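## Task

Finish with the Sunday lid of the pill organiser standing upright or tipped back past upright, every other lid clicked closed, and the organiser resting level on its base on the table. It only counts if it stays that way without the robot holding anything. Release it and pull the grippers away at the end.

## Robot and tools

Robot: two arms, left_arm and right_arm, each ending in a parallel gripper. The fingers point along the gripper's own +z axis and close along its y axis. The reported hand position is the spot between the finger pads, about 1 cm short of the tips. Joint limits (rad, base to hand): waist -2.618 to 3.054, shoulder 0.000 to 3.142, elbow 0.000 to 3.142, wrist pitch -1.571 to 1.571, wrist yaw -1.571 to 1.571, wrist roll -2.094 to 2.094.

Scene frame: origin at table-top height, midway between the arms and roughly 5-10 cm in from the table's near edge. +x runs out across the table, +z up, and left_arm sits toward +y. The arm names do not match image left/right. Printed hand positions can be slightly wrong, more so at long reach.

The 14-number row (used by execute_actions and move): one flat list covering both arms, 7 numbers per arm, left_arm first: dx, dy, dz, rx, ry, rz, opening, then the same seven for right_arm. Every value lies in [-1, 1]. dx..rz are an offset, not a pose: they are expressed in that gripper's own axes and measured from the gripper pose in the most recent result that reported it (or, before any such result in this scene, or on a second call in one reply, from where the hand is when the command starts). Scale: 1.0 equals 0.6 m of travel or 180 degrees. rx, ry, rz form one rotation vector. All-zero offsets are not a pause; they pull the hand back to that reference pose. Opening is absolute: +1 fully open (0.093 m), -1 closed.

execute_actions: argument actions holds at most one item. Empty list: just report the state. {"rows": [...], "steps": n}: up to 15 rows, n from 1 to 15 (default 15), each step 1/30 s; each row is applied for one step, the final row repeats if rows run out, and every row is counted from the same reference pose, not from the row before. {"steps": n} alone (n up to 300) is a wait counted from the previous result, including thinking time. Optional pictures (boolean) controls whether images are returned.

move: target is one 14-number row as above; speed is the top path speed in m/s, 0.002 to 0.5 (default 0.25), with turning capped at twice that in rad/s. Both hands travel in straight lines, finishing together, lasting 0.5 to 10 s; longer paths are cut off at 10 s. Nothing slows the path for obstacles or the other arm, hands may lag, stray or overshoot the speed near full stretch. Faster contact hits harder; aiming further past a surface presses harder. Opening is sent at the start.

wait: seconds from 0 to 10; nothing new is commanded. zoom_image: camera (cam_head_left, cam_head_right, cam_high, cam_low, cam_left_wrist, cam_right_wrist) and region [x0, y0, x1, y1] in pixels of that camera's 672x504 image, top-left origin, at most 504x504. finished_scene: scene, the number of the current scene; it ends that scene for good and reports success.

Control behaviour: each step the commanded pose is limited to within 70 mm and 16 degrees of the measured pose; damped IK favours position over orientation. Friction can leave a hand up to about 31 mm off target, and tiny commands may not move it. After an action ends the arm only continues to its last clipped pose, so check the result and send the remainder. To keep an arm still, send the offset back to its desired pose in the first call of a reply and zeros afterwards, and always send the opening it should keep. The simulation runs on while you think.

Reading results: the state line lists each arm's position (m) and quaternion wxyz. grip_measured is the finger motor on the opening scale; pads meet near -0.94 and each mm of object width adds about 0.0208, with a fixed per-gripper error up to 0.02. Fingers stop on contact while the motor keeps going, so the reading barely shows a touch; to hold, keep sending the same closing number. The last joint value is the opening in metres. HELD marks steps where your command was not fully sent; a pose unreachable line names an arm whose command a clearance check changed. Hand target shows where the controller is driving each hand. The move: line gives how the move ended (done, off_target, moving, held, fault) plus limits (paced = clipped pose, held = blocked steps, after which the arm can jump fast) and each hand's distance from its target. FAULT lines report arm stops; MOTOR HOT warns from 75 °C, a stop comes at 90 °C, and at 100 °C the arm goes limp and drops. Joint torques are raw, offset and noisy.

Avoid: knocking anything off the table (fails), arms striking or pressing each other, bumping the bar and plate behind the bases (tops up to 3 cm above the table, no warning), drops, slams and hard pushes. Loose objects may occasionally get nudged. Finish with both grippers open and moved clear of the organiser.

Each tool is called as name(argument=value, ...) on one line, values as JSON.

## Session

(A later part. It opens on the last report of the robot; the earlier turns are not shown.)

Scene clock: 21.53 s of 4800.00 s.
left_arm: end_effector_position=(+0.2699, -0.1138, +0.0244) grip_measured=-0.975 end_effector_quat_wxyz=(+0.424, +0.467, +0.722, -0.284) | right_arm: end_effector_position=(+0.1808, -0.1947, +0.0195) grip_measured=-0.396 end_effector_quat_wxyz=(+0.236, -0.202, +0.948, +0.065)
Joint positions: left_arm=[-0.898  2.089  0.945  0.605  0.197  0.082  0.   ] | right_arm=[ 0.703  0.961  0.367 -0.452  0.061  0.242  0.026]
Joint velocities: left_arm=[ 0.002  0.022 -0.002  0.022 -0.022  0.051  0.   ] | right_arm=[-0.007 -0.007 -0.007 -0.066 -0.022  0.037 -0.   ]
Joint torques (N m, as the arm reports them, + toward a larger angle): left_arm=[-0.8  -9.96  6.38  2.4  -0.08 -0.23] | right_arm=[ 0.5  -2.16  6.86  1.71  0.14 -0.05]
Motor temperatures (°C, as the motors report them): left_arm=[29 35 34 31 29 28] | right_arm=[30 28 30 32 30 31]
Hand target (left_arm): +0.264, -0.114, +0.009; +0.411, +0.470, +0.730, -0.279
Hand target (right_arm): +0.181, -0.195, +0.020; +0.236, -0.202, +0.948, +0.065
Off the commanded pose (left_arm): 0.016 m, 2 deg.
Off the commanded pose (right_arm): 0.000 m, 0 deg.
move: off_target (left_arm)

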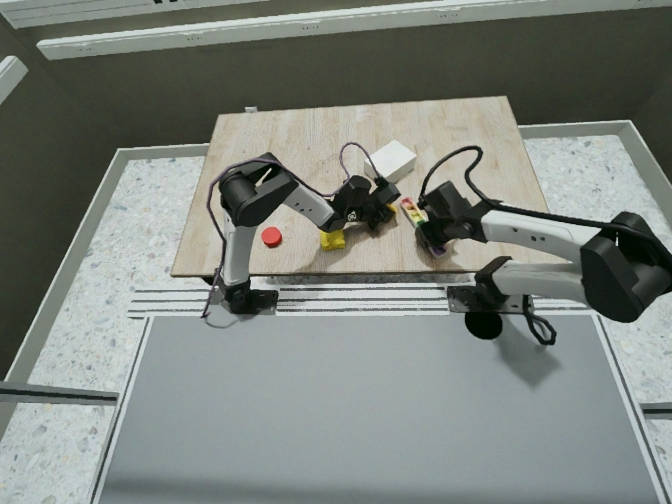

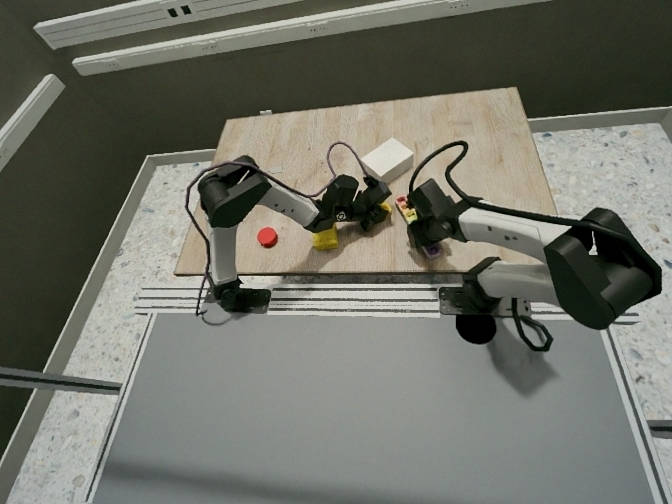

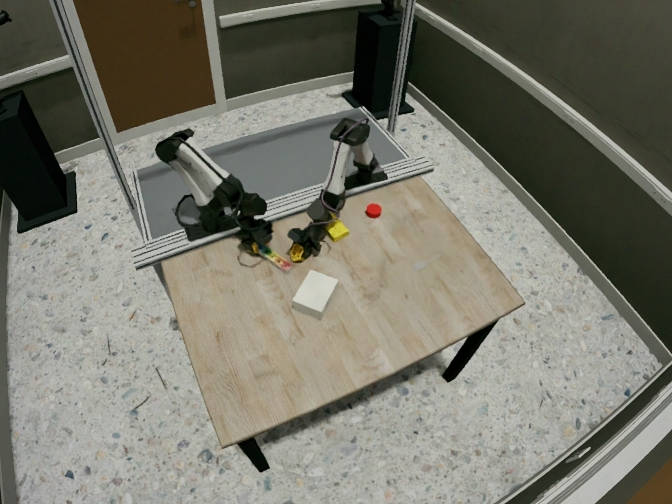

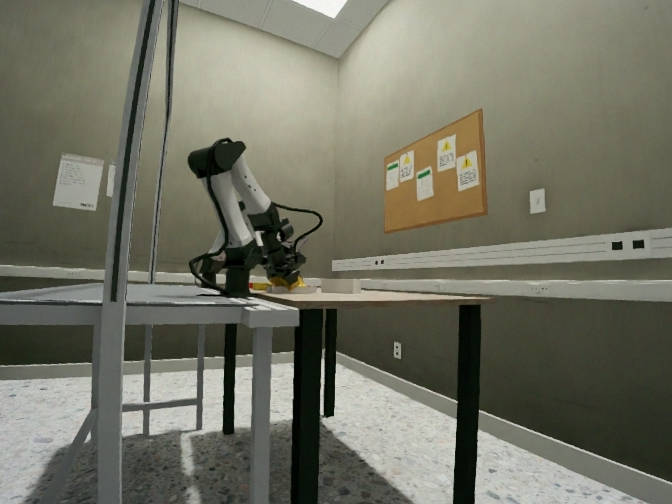

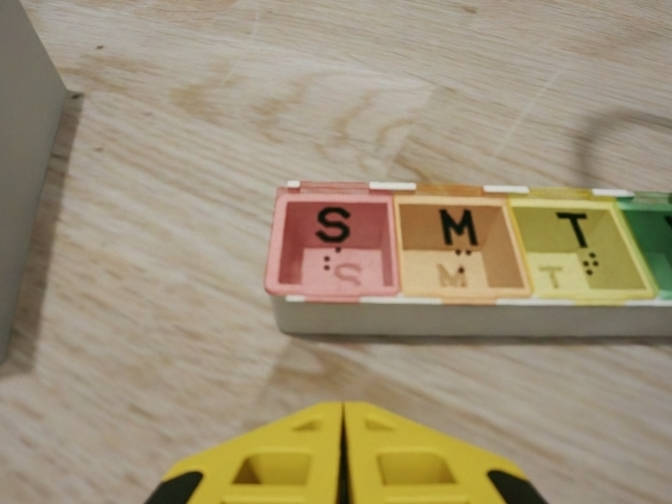

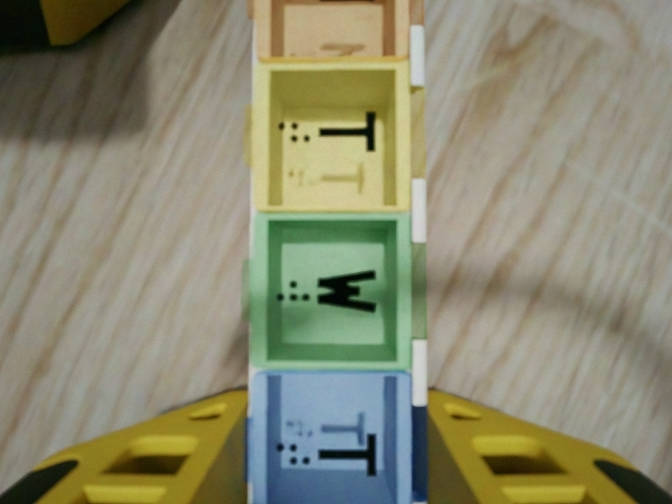

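move(target=[-0.02,0,0.05,0,0,0,-1,0,0,0,0,0,0,-0.5], speed=0.04)

zoom_image(camera="cam_high", region=[255, 210, 345, 290])

Scene clock: 23.70 s of 4800.00 s.
left_arm: end_effector_position=(+0.2864, -0.1384, +0.0342) grip_measured=-0.975 end_effector_quat_wxyz=(+0.439, +0.464, +0.713, -0.290) | right_arm: end_effector_position=(+0.1841, -0.1994, +0.0200) grip_measured=-0.396 end_effector_quat_wxyz=(+0.242, -0.191, +0.950, +0.052)
Joint positions: left_arm=[-0.901  2.15   1.067  0.584  0.196  0.081  0.   ] | right_arm=[ 0.703  0.961  0.367 -0.453  0.095  0.257  0.026]
Joint velocities: left_arm=[ 0.007 -0.017 -0.002 -0.022 -0.007  0.037  0.   ] | right_arm=[-0.002  0.017  0.012  0.066 -0.022  0.022 -0.   ]
Joint torques (N m, as the arm reports them, + toward a larger angle): left_arm=[ -0.99 -10.75   8.89   2.25  -0.1   -0.26] | right_arm=[ 0.54 -2.11  6.93  1.66 -0.18 -0.23]
Motor temperatures (°C, as the motors report them): left_arm=[29 36 34 32 29 28] | right_arm=[30 28 30 32 30 31]
Hand target (left_arm): +0.283, -0.142, +0.021; +0.424, +0.467, +0.722, -0.284
Hand target (right_arm): +0.181, -0.195, +0.020; +0.236, -0.202, +0.948, +0.065
Off the commanded pose (left_arm): 0.015 m, 2 deg.
Off the commanded pose (right_arm): 0.006 m, 2 deg.
move: off_target (left_arm)

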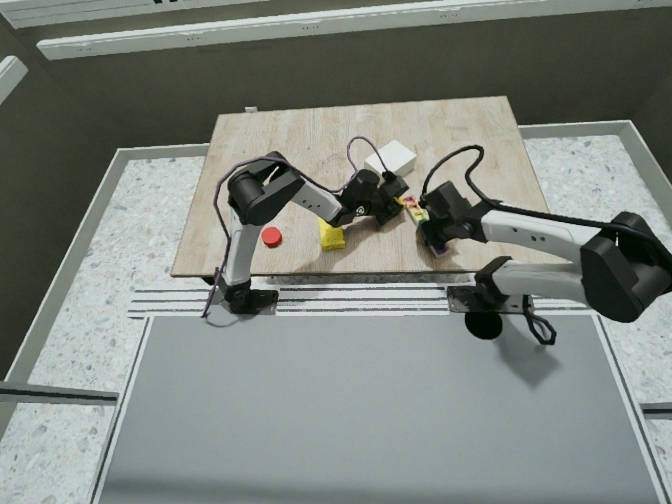

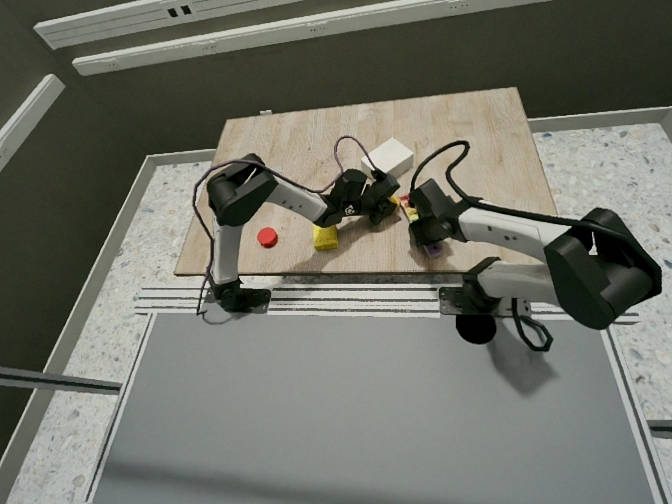

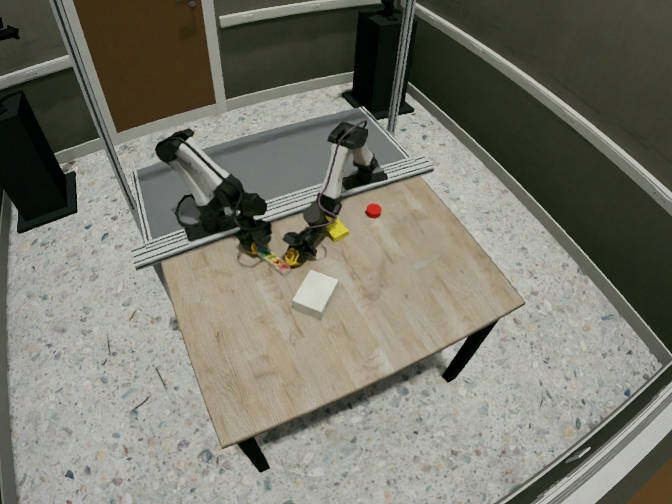

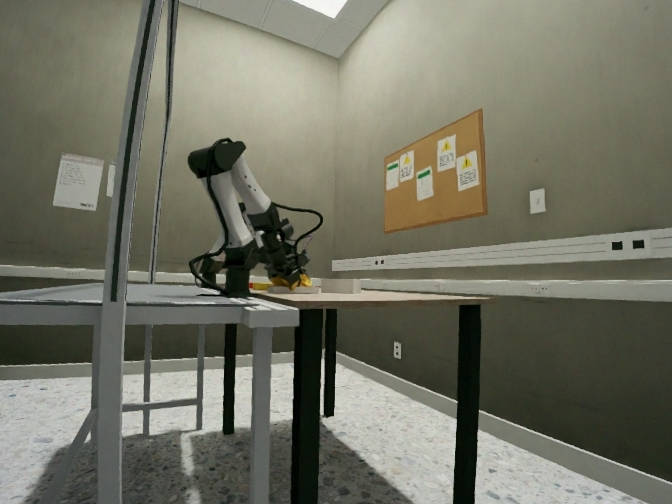

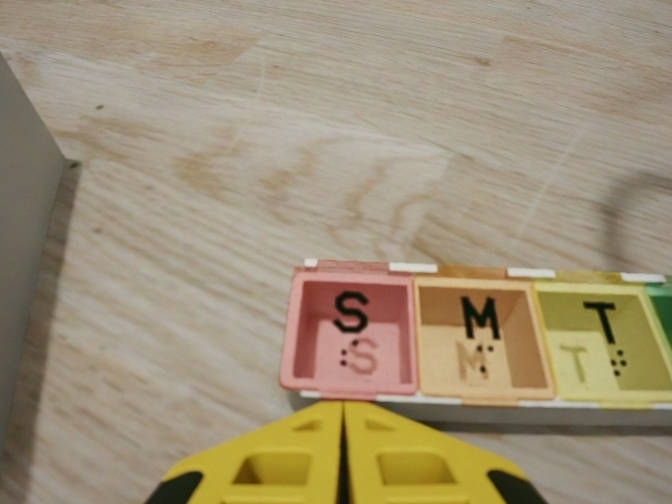

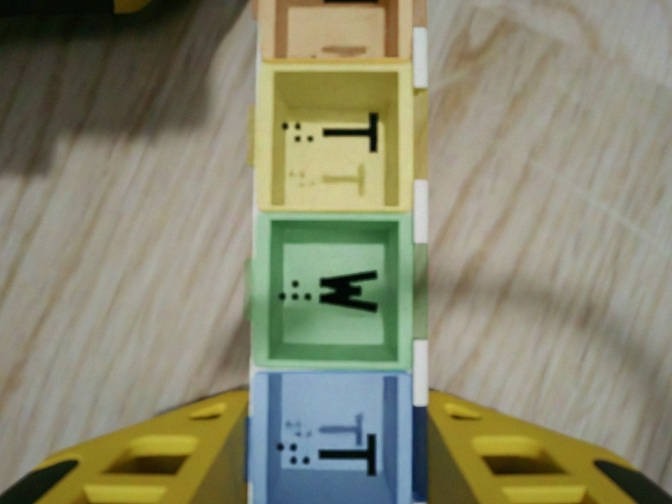

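Region (255, 210, 345, 290) of cam_high's 672x504 image, scaled by 5.600, with more detail than that image has.

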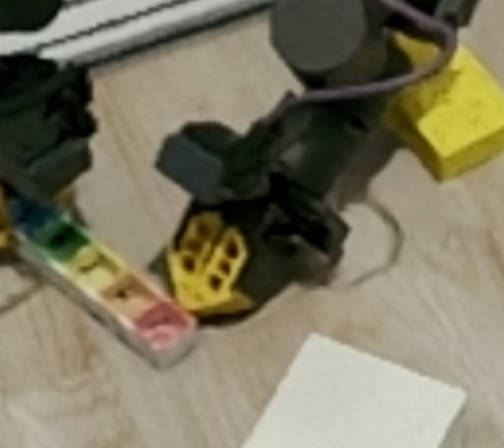

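move(target=[0.036,0,0.012,0,0.015,0,-1,0,0,0,0,0,0,-0.5], speed=0.04)

zoom_image(camera="cam_left_wrist", region=[240, 250, 480, 450])

Scene clock: 25.23 s of 4800.00 s.
left_arm: end_effector_position=(+0.2858, -0.1375, +0.0255) grip_measured=-0.975 end_effector_quat_wxyz=(+0.432, +0.466, +0.717, -0.287) | right_arm: end_effector_position=(+0.1844, -0.2000, +0.0201) grip_measured=-0.396 end_effector_quat_wxyz=(+0.243, -0.189, +0.950, +0.051)
Joint positions: left_arm=[-0.901  2.168  1.067  0.584  0.196  0.082  0.   ] | right_arm=[ 0.703  0.961  0.367 -0.453  0.099  0.259  0.026]
Joint velocities: left_arm=[-0.002 -0.007 -0.002 -0.022  0.007 -0.051  0.   ] | right_arm=[-0.002  0.002  0.017 -0.022 -0.022 -0.066 -0.001]
Joint torques (N m, as the arm reports them, + toward a larger angle): left_arm=[ -0.07 -11.15   7.22   2.38  -0.02  -0.1 ] | right_arm=[ 0.56 -2.01  6.76  1.66  0.14 -0.06]
Motor temperatures (°C, as the motors report them): left_arm=[29 36 34 32 29 28] | right_arm=[30 28 30 32 30 31]
Hand target (left_arm): +0.285, -0.135, +0.012; +0.421, +0.470, +0.723, -0.279
Hand target (right_arm): +0.184, -0.199, +0.020; +0.242, -0.191, +0.950, +0.052
Off the commanded pose (left_arm): 0.014 m, 2 deg.
Off the commanded pose (right_arm): 0.001 m, 0 deg.
move: off_target (left_arm)

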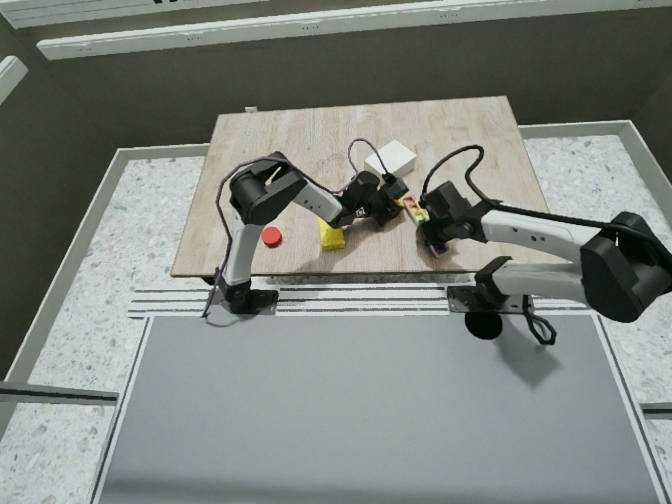

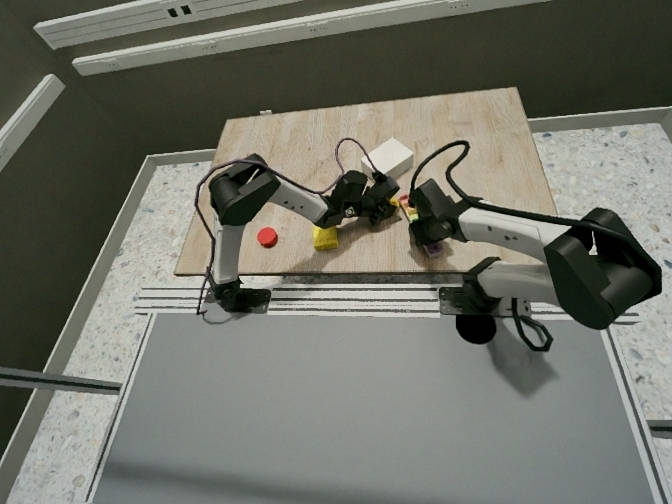

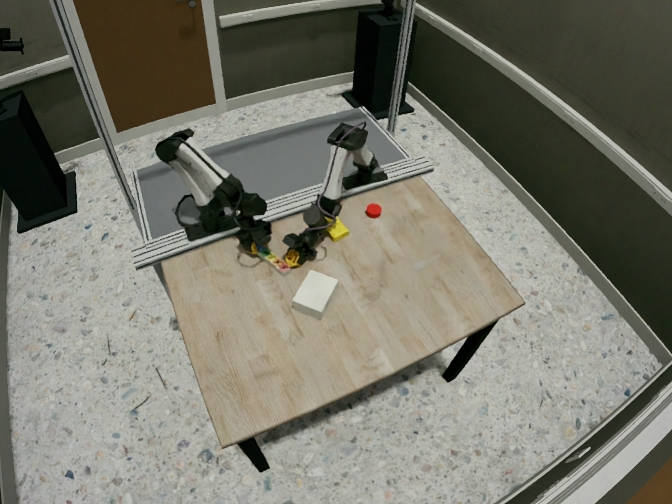

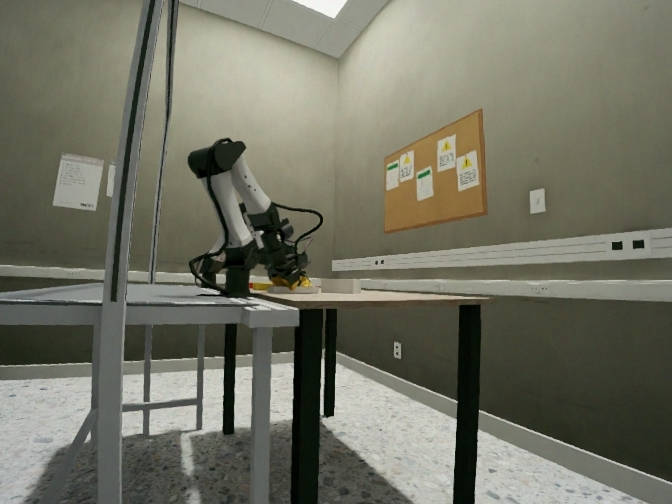

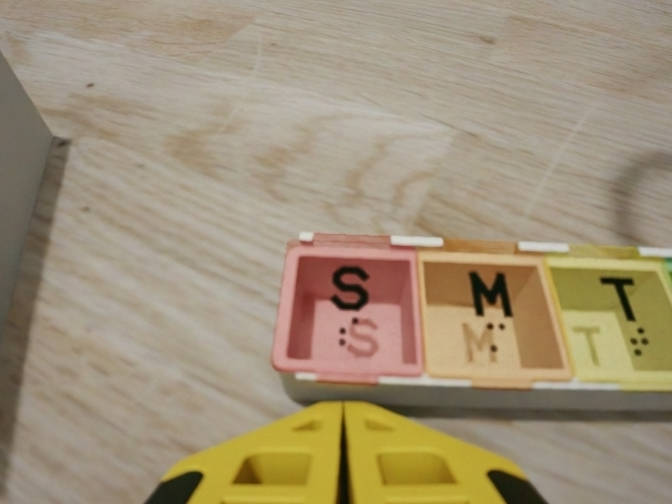

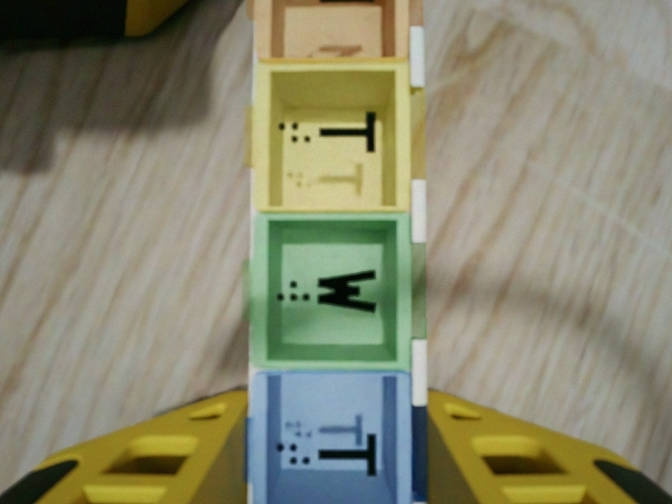

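Region (240, 250, 480, 450) of cam_left_wrist's 672x504 image, scaled by 2.100, with more detail than that image has.

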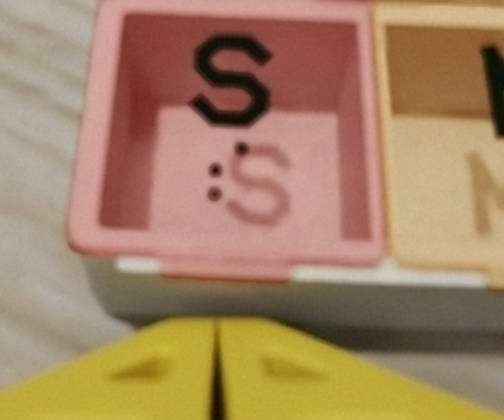

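execute_actions(actions=[{"rows":[[0,0,0,0,0,0,-1,0,0.01,0,-0.012,0,-0.007,-0.5],[0,0,0,0,0,0,-1,0,0.01,0,-0.012,0,-0.007,-0.5],[0,0,0,0,0,0,-1,0,0.02,0,-0.024,0,-0.014,-0.5],[0,0,0,0,0,0,-1,0,0.02,0,-0.024,0,-0.014,-0.5],[0,0,0,0,0,0,-1,0,0.02,0,-0.024,0,-0.014,-0.5],[0,0,0,0,0,0,-1,0.005,0.033,0.005,-0.036,0,-0.02,-0.5],[0,0,0,0,0,0,-1,0.01,0.033,0.01,-0.036,0.005,-0.02,-0.5],[0,0,0,0,0,0,-1,0.02,0.033,0.015,-0.036,0.01,-0.02,-0.5],[0,0,0,0,0,0,-1,0.03,0.033,0.02,-0.036,0.016,-0.02,-0.5]],"steps":15}])

Scene clock: 26.50 s of 4800.00 s.
left_arm: end_effector_position=(+0.2858, -0.1375, +0.0255) grip_measured=-0.975 end_effector_quat_wxyz=(+0.432, +0.466, +0.717, -0.287) | right_arm: end_effector_position=(+0.1835, -0.1977, +0.0190) grip_measured=-0.396 end_effector_quat_wxyz=(+0.242, -0.196, +0.949, +0.057)
Joint positions: left_arm=[-0.901  2.168  1.067  0.584  0.196  0.083  0.   ] | right_arm=[ 0.701  0.961  0.362 -0.442  0.082  0.246  0.026]
Joint velocities: left_arm=[-0.012 -0.012 -0.017 -0.007  0.051 -0.022  0.   ] | right_arm=[-0.002  0.002  0.012  0.022  0.022  0.081 -0.   ]
Joint torques (N m, as the arm reports them, + toward a larger angle): left_arm=[ -0.1  -13.49   7.03   2.5    0.1   -0.21] | right_arm=[ 1.48  0.22  4.22  2.08 -0.92 -0.33]
Motor temperatures (°C, as the motors report them): left_arm=[29 36 34 32 29 28] | right_arm=[30 28 30 33 30 31]
Hand target (left_arm): +0.286, -0.137, +0.025; +0.432, +0.466, +0.717, -0.287
Hand target (right_arm): +0.166, -0.188, +0.004; +0.209, -0.232, +0.946, +0.090
Off the commanded pose (left_arm): 0.000 m, 0 deg.
Off the commanded pose (right_arm): 0.027 m, 7 deg.
Steps of this call (steps 1 to 23: nothing new was sent; steps 24 to 38: all 15 steps of this action). Readings (end_effector_position):
24: left_arm (+0.2858, -0.1375, +0.0255) | right_arm (+0.1842, -0.1995, +0.0201)
25: left_arm (+0.2858, -0.1375, +0.0255) | right_arm (+0.1839, -0.1989, +0.0200)
27: left_arm (+0.2858, -0.1375, +0.0255) | right_arm (+0.1837, -0.1984, +0.0200)
31: left_arm (+0.2858, -0.1375, +0.0255) | right_arm (+0.1834, -0.1977, +0.0196)
38: the state above

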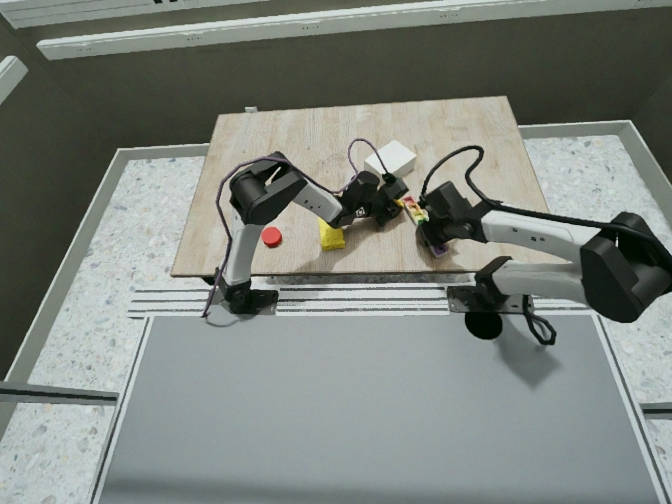

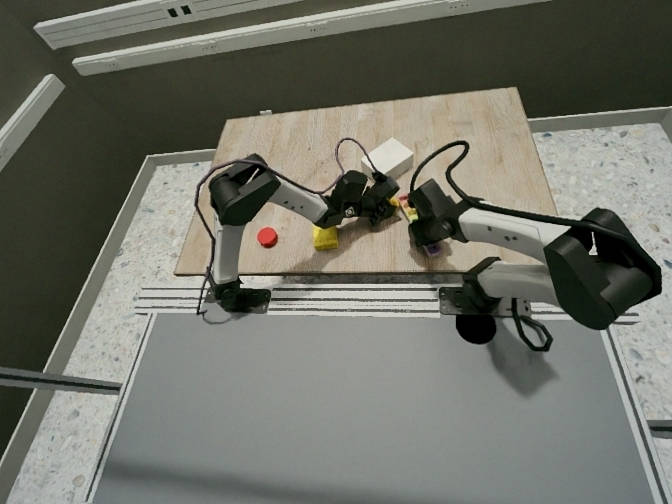

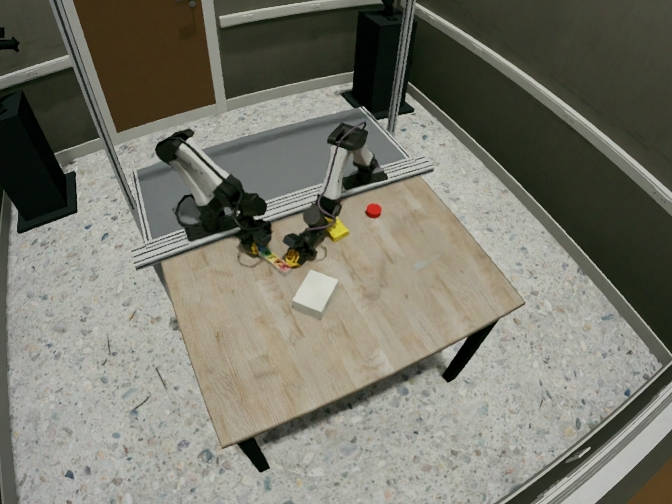

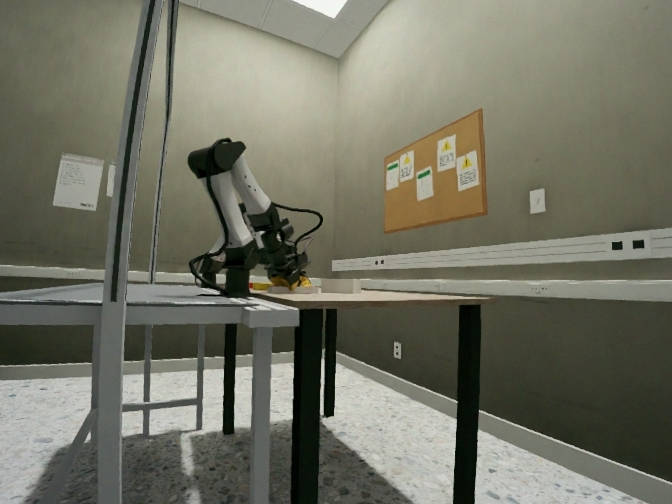

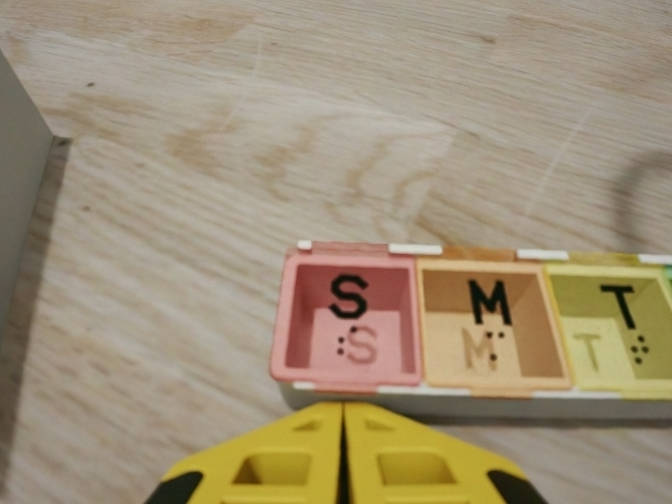

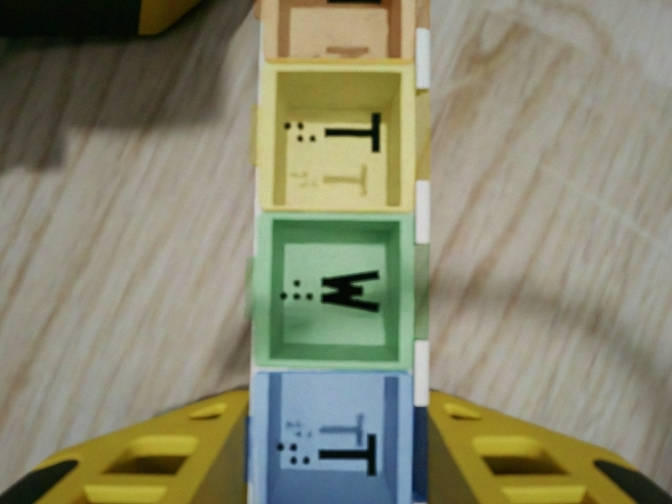

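execute_actions(actions=[{"rows":[[-0.01,0,-0.002,0,-0.008,0,-1,0.04,0.03,0.02,-0.033,0.03,-0.025,-0.5],[-0.015,0,-0.003,0,-0.012,0,-1,0.04,0.03,0.02,-0.033,0.03,-0.025,-0.5],[-0.02,0,-0.004,0,-0.016,0,-1,0.04,0.03,0.02,-0.033,0.03,-0.025,-0.5],[-0.025,0,-0.005,0,-0.02,0,-1,0.04,0.03,0.02,-0.033,0.03,-0.025,-0.5],[-0.03,0,-0.006,0,-0.024,0,-1,0.04,0.03,0.02,-0.033,0.03,-0.025,-0.5],[-0.035,0,-0.007,0,-0.028,0,-1,0.04,0.03,0.02,-0.033,0.03,-0.025,-0.5],[-0.04,0,-0.008,0,-0.032,0,-1,0.04,0.03,0.02,-0.033,0.03,-0.025,-0.5],[-0.045,0,-0.009,0,-0.036,0,-1,0.04,0.03,0.02,-0.033,0.03,-0.025,-0.5],[-0.05,0,-0.01,0,-0.04,0,-1,0.04,0.03,0.02,-0.033,0.03,-0.025,-0.5]],"steps":15}])

zoom_image(camera="cam_high", region=[255, 230, 325, 290])

Scene clock: 30.50 s of 4800.00 s.
left_arm: end_effector_position=(+0.2854, -0.1364, +0.0266) grip_measured=-0.975 end_effector_quat_wxyz=(+0.438, +0.459, +0.715, -0.292) | right_arm: end_effector_position=(+0.1831, -0.1970, +0.0190) grip_measured=-0.396 end_effector_quat_wxyz=(+0.241, -0.202, +0.947, +0.060)
Joint positions: left_arm=[-0.901  2.168  1.049  0.621  0.194  0.069  0.   ] | right_arm=[ 0.697  0.961  0.362 -0.441  0.072  0.232  0.026]
Joint velocities: left_arm=[-0.007  0.017 -0.017 -0.007  0.007  0.007  0.   ] | right_arm=[-0.002  0.017 -0.012  0.007 -0.051 -0.037 -0.   ]
Joint torques (N m, as the arm reports them, + toward a larger angle): left_arm=[ -0.13 -15.09   6.34   3.4    0.23  -0.24] | right_arm=[ 1.44  1.97  5.    1.65 -0.99 -0.53]
Motor temperatures (°C, as the motors report them): left_arm=[29 38 34 33 29 28] | right_arm=[30 28 30 33 30 31]
Hand target (left_arm): +0.289, -0.144, +0.055; +0.476, +0.449, +0.688, -0.314
Hand target (right_arm): +0.161, -0.190, +0.000; +0.189, -0.245, +0.947, +0.087
Off the commanded pose (left_arm): 0.030 m, 6 deg.
Off the commanded pose (right_arm): 0.032 m, 9 deg.
Steps of this call (steps 1 to 90: nothing new was sent; then 0.50 s passed at rest; steps 91 to 105: all 15 steps of this action). Readings (end_effector_position):
91: left_arm (+0.2858, -0.1376, +0.0256) | right_arm (+0.1833, -0.1976, +0.0190)
92: left_arm (+0.2859, -0.1376, +0.0258) | right_arm (+0.1833, -0.1977, +0.0190)
94: left_arm (+0.2860, -0.1378, +0.0262) | right_arm (+0.1833, -0.1977, +0.0189)
98: left_arm (+0.2857, -0.1373, +0.0264) | right_arm (+0.1832, -0.1975, +0.0189)
105: the state above

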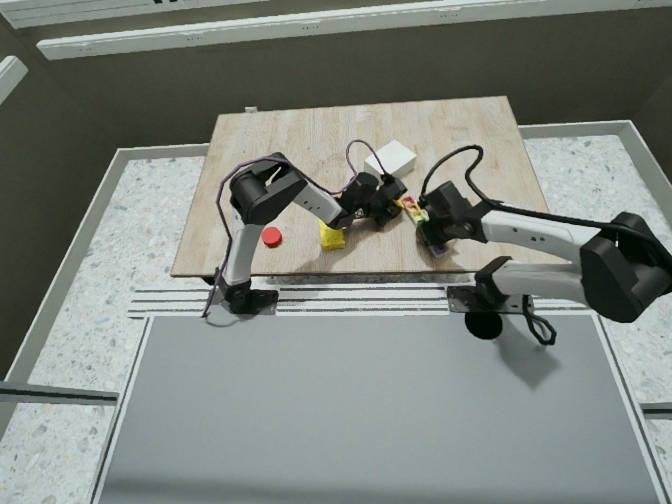

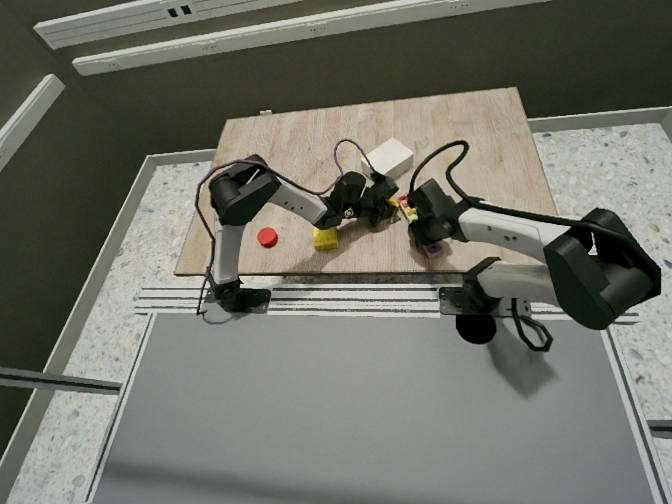

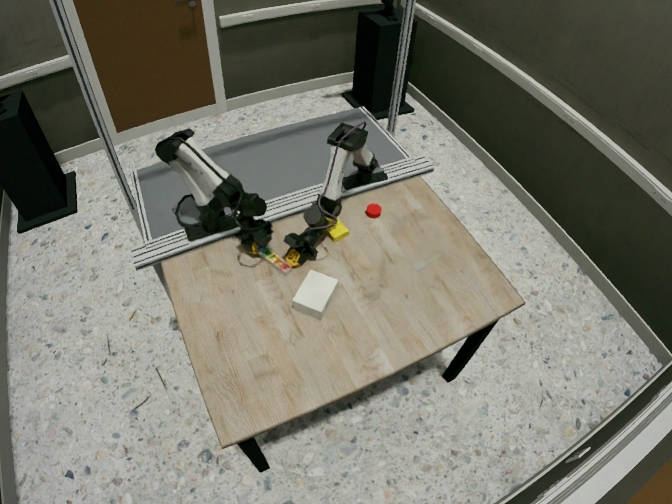

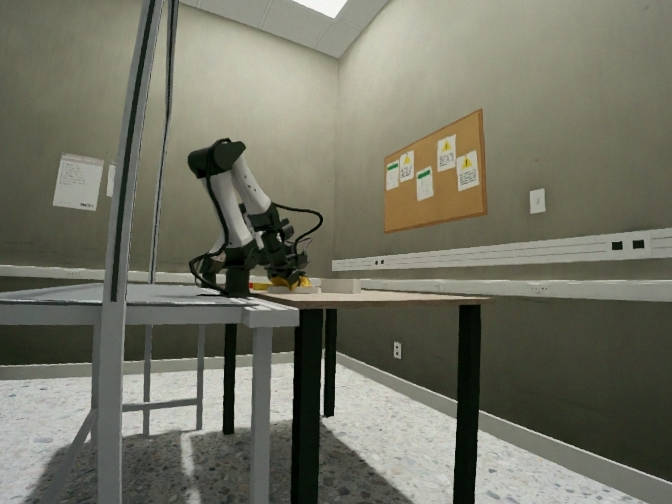

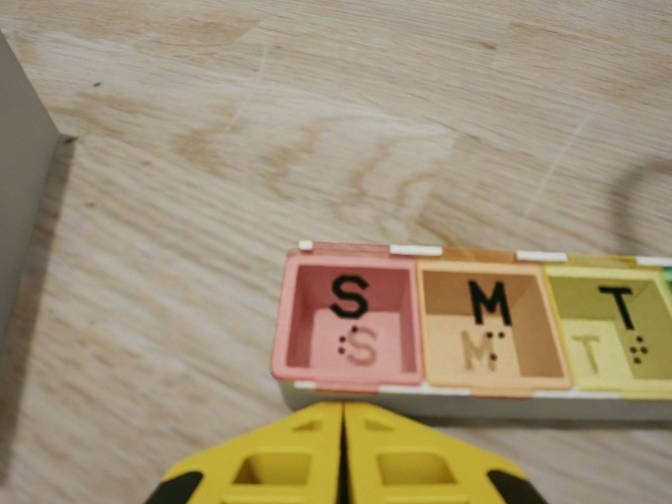

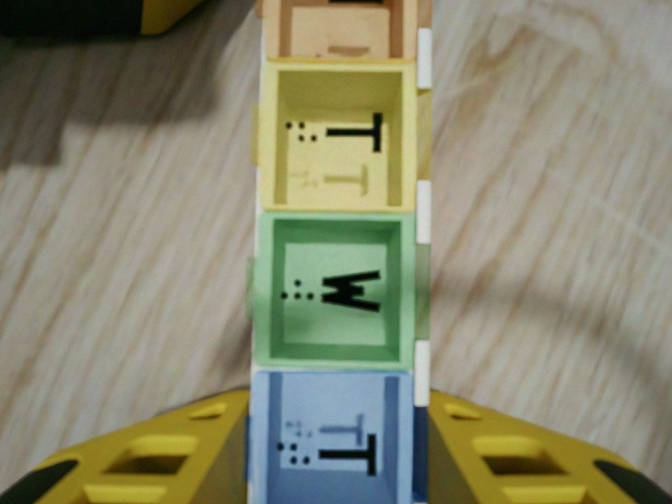

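Region (255, 230, 325, 290) of cam_high's 672x504 image, scaled by 7.200, with more detail than that image has; it fills the top 432 rows of this view, and the rest is white.

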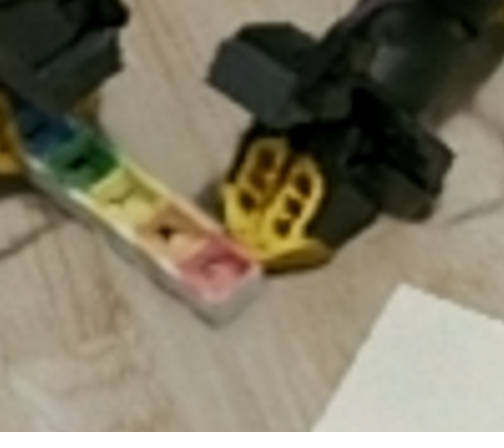

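execute_actions(actions=[{"rows":[[-0.055,0,-0.008,0,-0.04,0,-1,0.04,0.018,0.02,-0.02,0.03,-0.012,-0.5],[-0.06,0,-0.008,0,-0.044,0,-1,0.04,0.018,0.02,-0.02,0.03,-0.012,-0.5],[-0.065,0,-0.008,0,-0.047,0,-1,0.04,0.018,0.02,-0.02,0.03,-0.012,-0.5],[-0.07,0,-0.008,0,-0.05,0,-1,0.04,0.018,0.02,-0.02,0.03,-0.012,-0.5],[-0.075,0,-0.008,0,-0.054,0,-1,0.04,0.018,0.02,-0.02,0.03,-0.012,-0.5],[-0.08,0,-0.008,0,-0.058,0,-1,0.04,0.018,0.02,-0.02,0.03,-0.012,-0.5],[-0.085,0,-0.008,0,-0.062,0,-1,0.04,0.018,0.02,-0.02,0.03,-0.012,-0.5]],"steps":15}])

zoom_image(camera="cam_high", region=[255, 230, 325, 290])

Scene clock: 32.40 s of 4800.00 s.
left_arm: end_effector_position=(+0.2860, -0.1360, +0.0290) grip_measured=-0.975 end_effector_quat_wxyz=(+0.444, +0.447, +0.717, -0.300) | right_arm: end_effector_position=(+0.1838, -0.1966, +0.0194) grip_measured=-0.396 end_effector_quat_wxyz=(+0.242, -0.201, +0.947, +0.061)
Joint positions: left_arm=[-0.901  2.168  1.037  0.654  0.189  0.042  0.   ] | right_arm=[ 0.696  0.961  0.362 -0.438  0.071  0.233  0.026]
Joint velocities: left_arm=[ 0.007 -0.007 -0.007 -0.037  0.007 -0.022  0.   ] | right_arm=[-0.002 -0.002 -0.007  0.007 -0.022  0.007 -0.001]
Joint torques (N m, as the arm reports them, + toward a larger angle): left_arm=[ -0.32 -15.25   7.61   3.96   0.26  -0.26] | right_arm=[ 0.87  2.37  4.88  1.6  -0.73 -0.3 ]
Motor temperatures (°C, as the motors report them): left_arm=[29 39 34 35 29 28] | right_arm=[30 28 30 33 30 31]
Hand target (left_arm): +0.292, -0.150, +0.075; +0.504, +0.431, +0.671, -0.333
Hand target (right_arm): +0.164, -0.195, -0.000; +0.191, -0.228, +0.952, +0.075
Off the commanded pose (left_arm): 0.049 m, 10 deg.
Off the commanded pose (right_arm): 0.030 m, 7 deg.
Steps of this call (steps 1 to 42: nothing new was sent; steps 43 to 57: all 15 steps of this action). Readings (end_effector_position):
43: left_arm (+0.2855, -0.1365, +0.0269) | right_arm (+0.1833, -0.1971, +0.0190)
44: left_arm (+0.2854, -0.1363, +0.0268) | right_arm (+0.1834, -0.1972, +0.0190)
46: left_arm (+0.2853, -0.1361, +0.0271) | right_arm (+0.1833, -0.1971, +0.0190)
50: left_arm (+0.2855, -0.1361, +0.0283) | right_arm (+0.1834, -0.1969, +0.0191)
57: the state above

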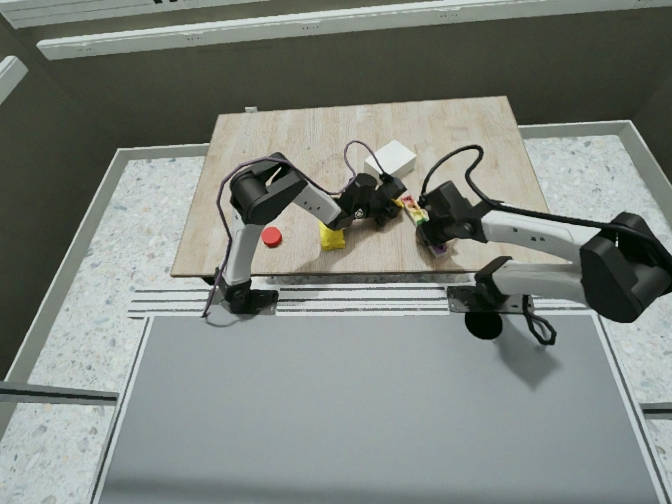

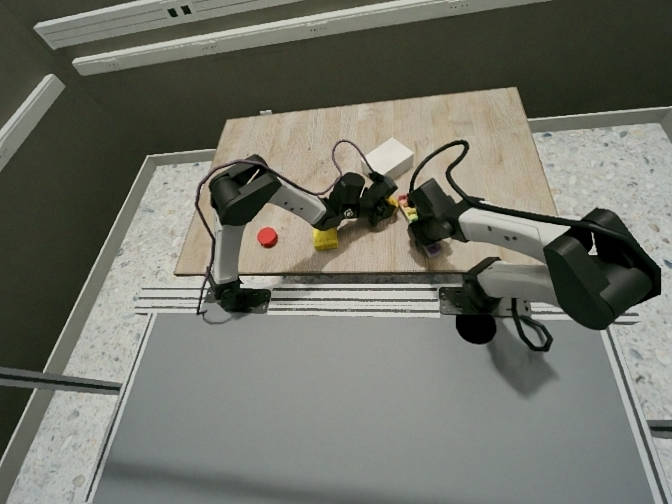

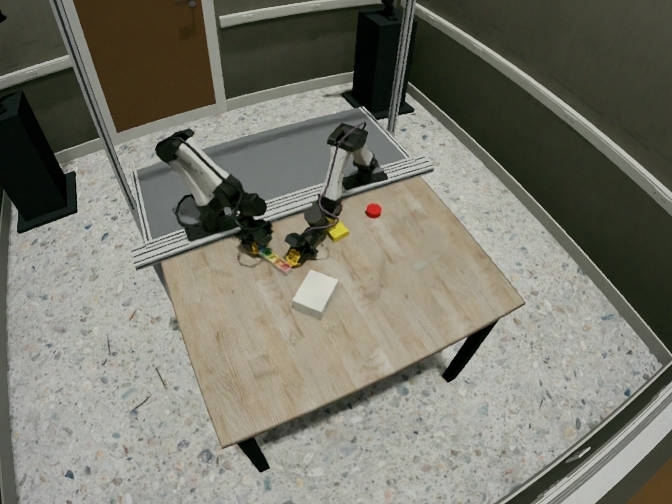

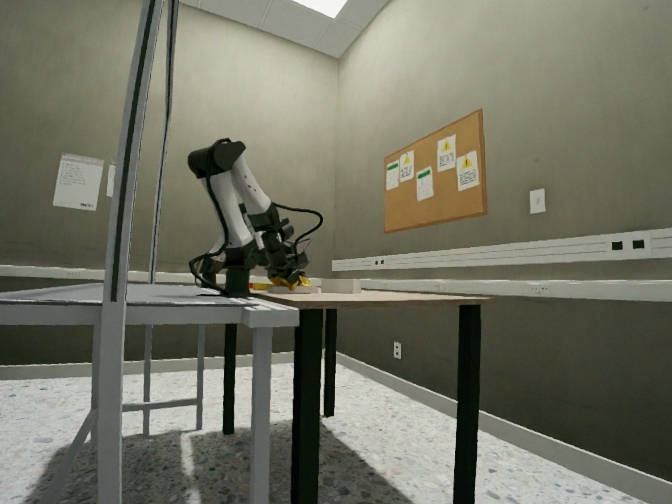

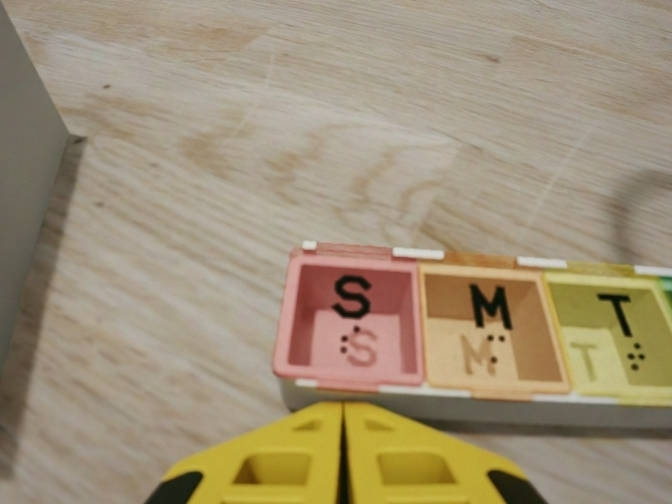

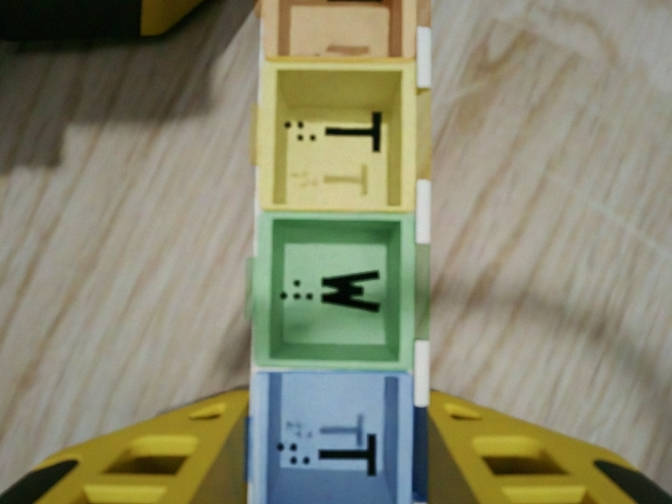

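Region (255, 230, 325, 290) of cam_high's 672x504 image, scaled by 7.200, with more detail than that image has; it fills the top 432 rows of this view, and the rest is white.

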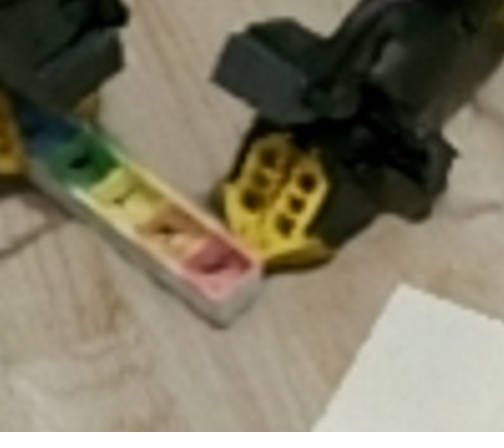

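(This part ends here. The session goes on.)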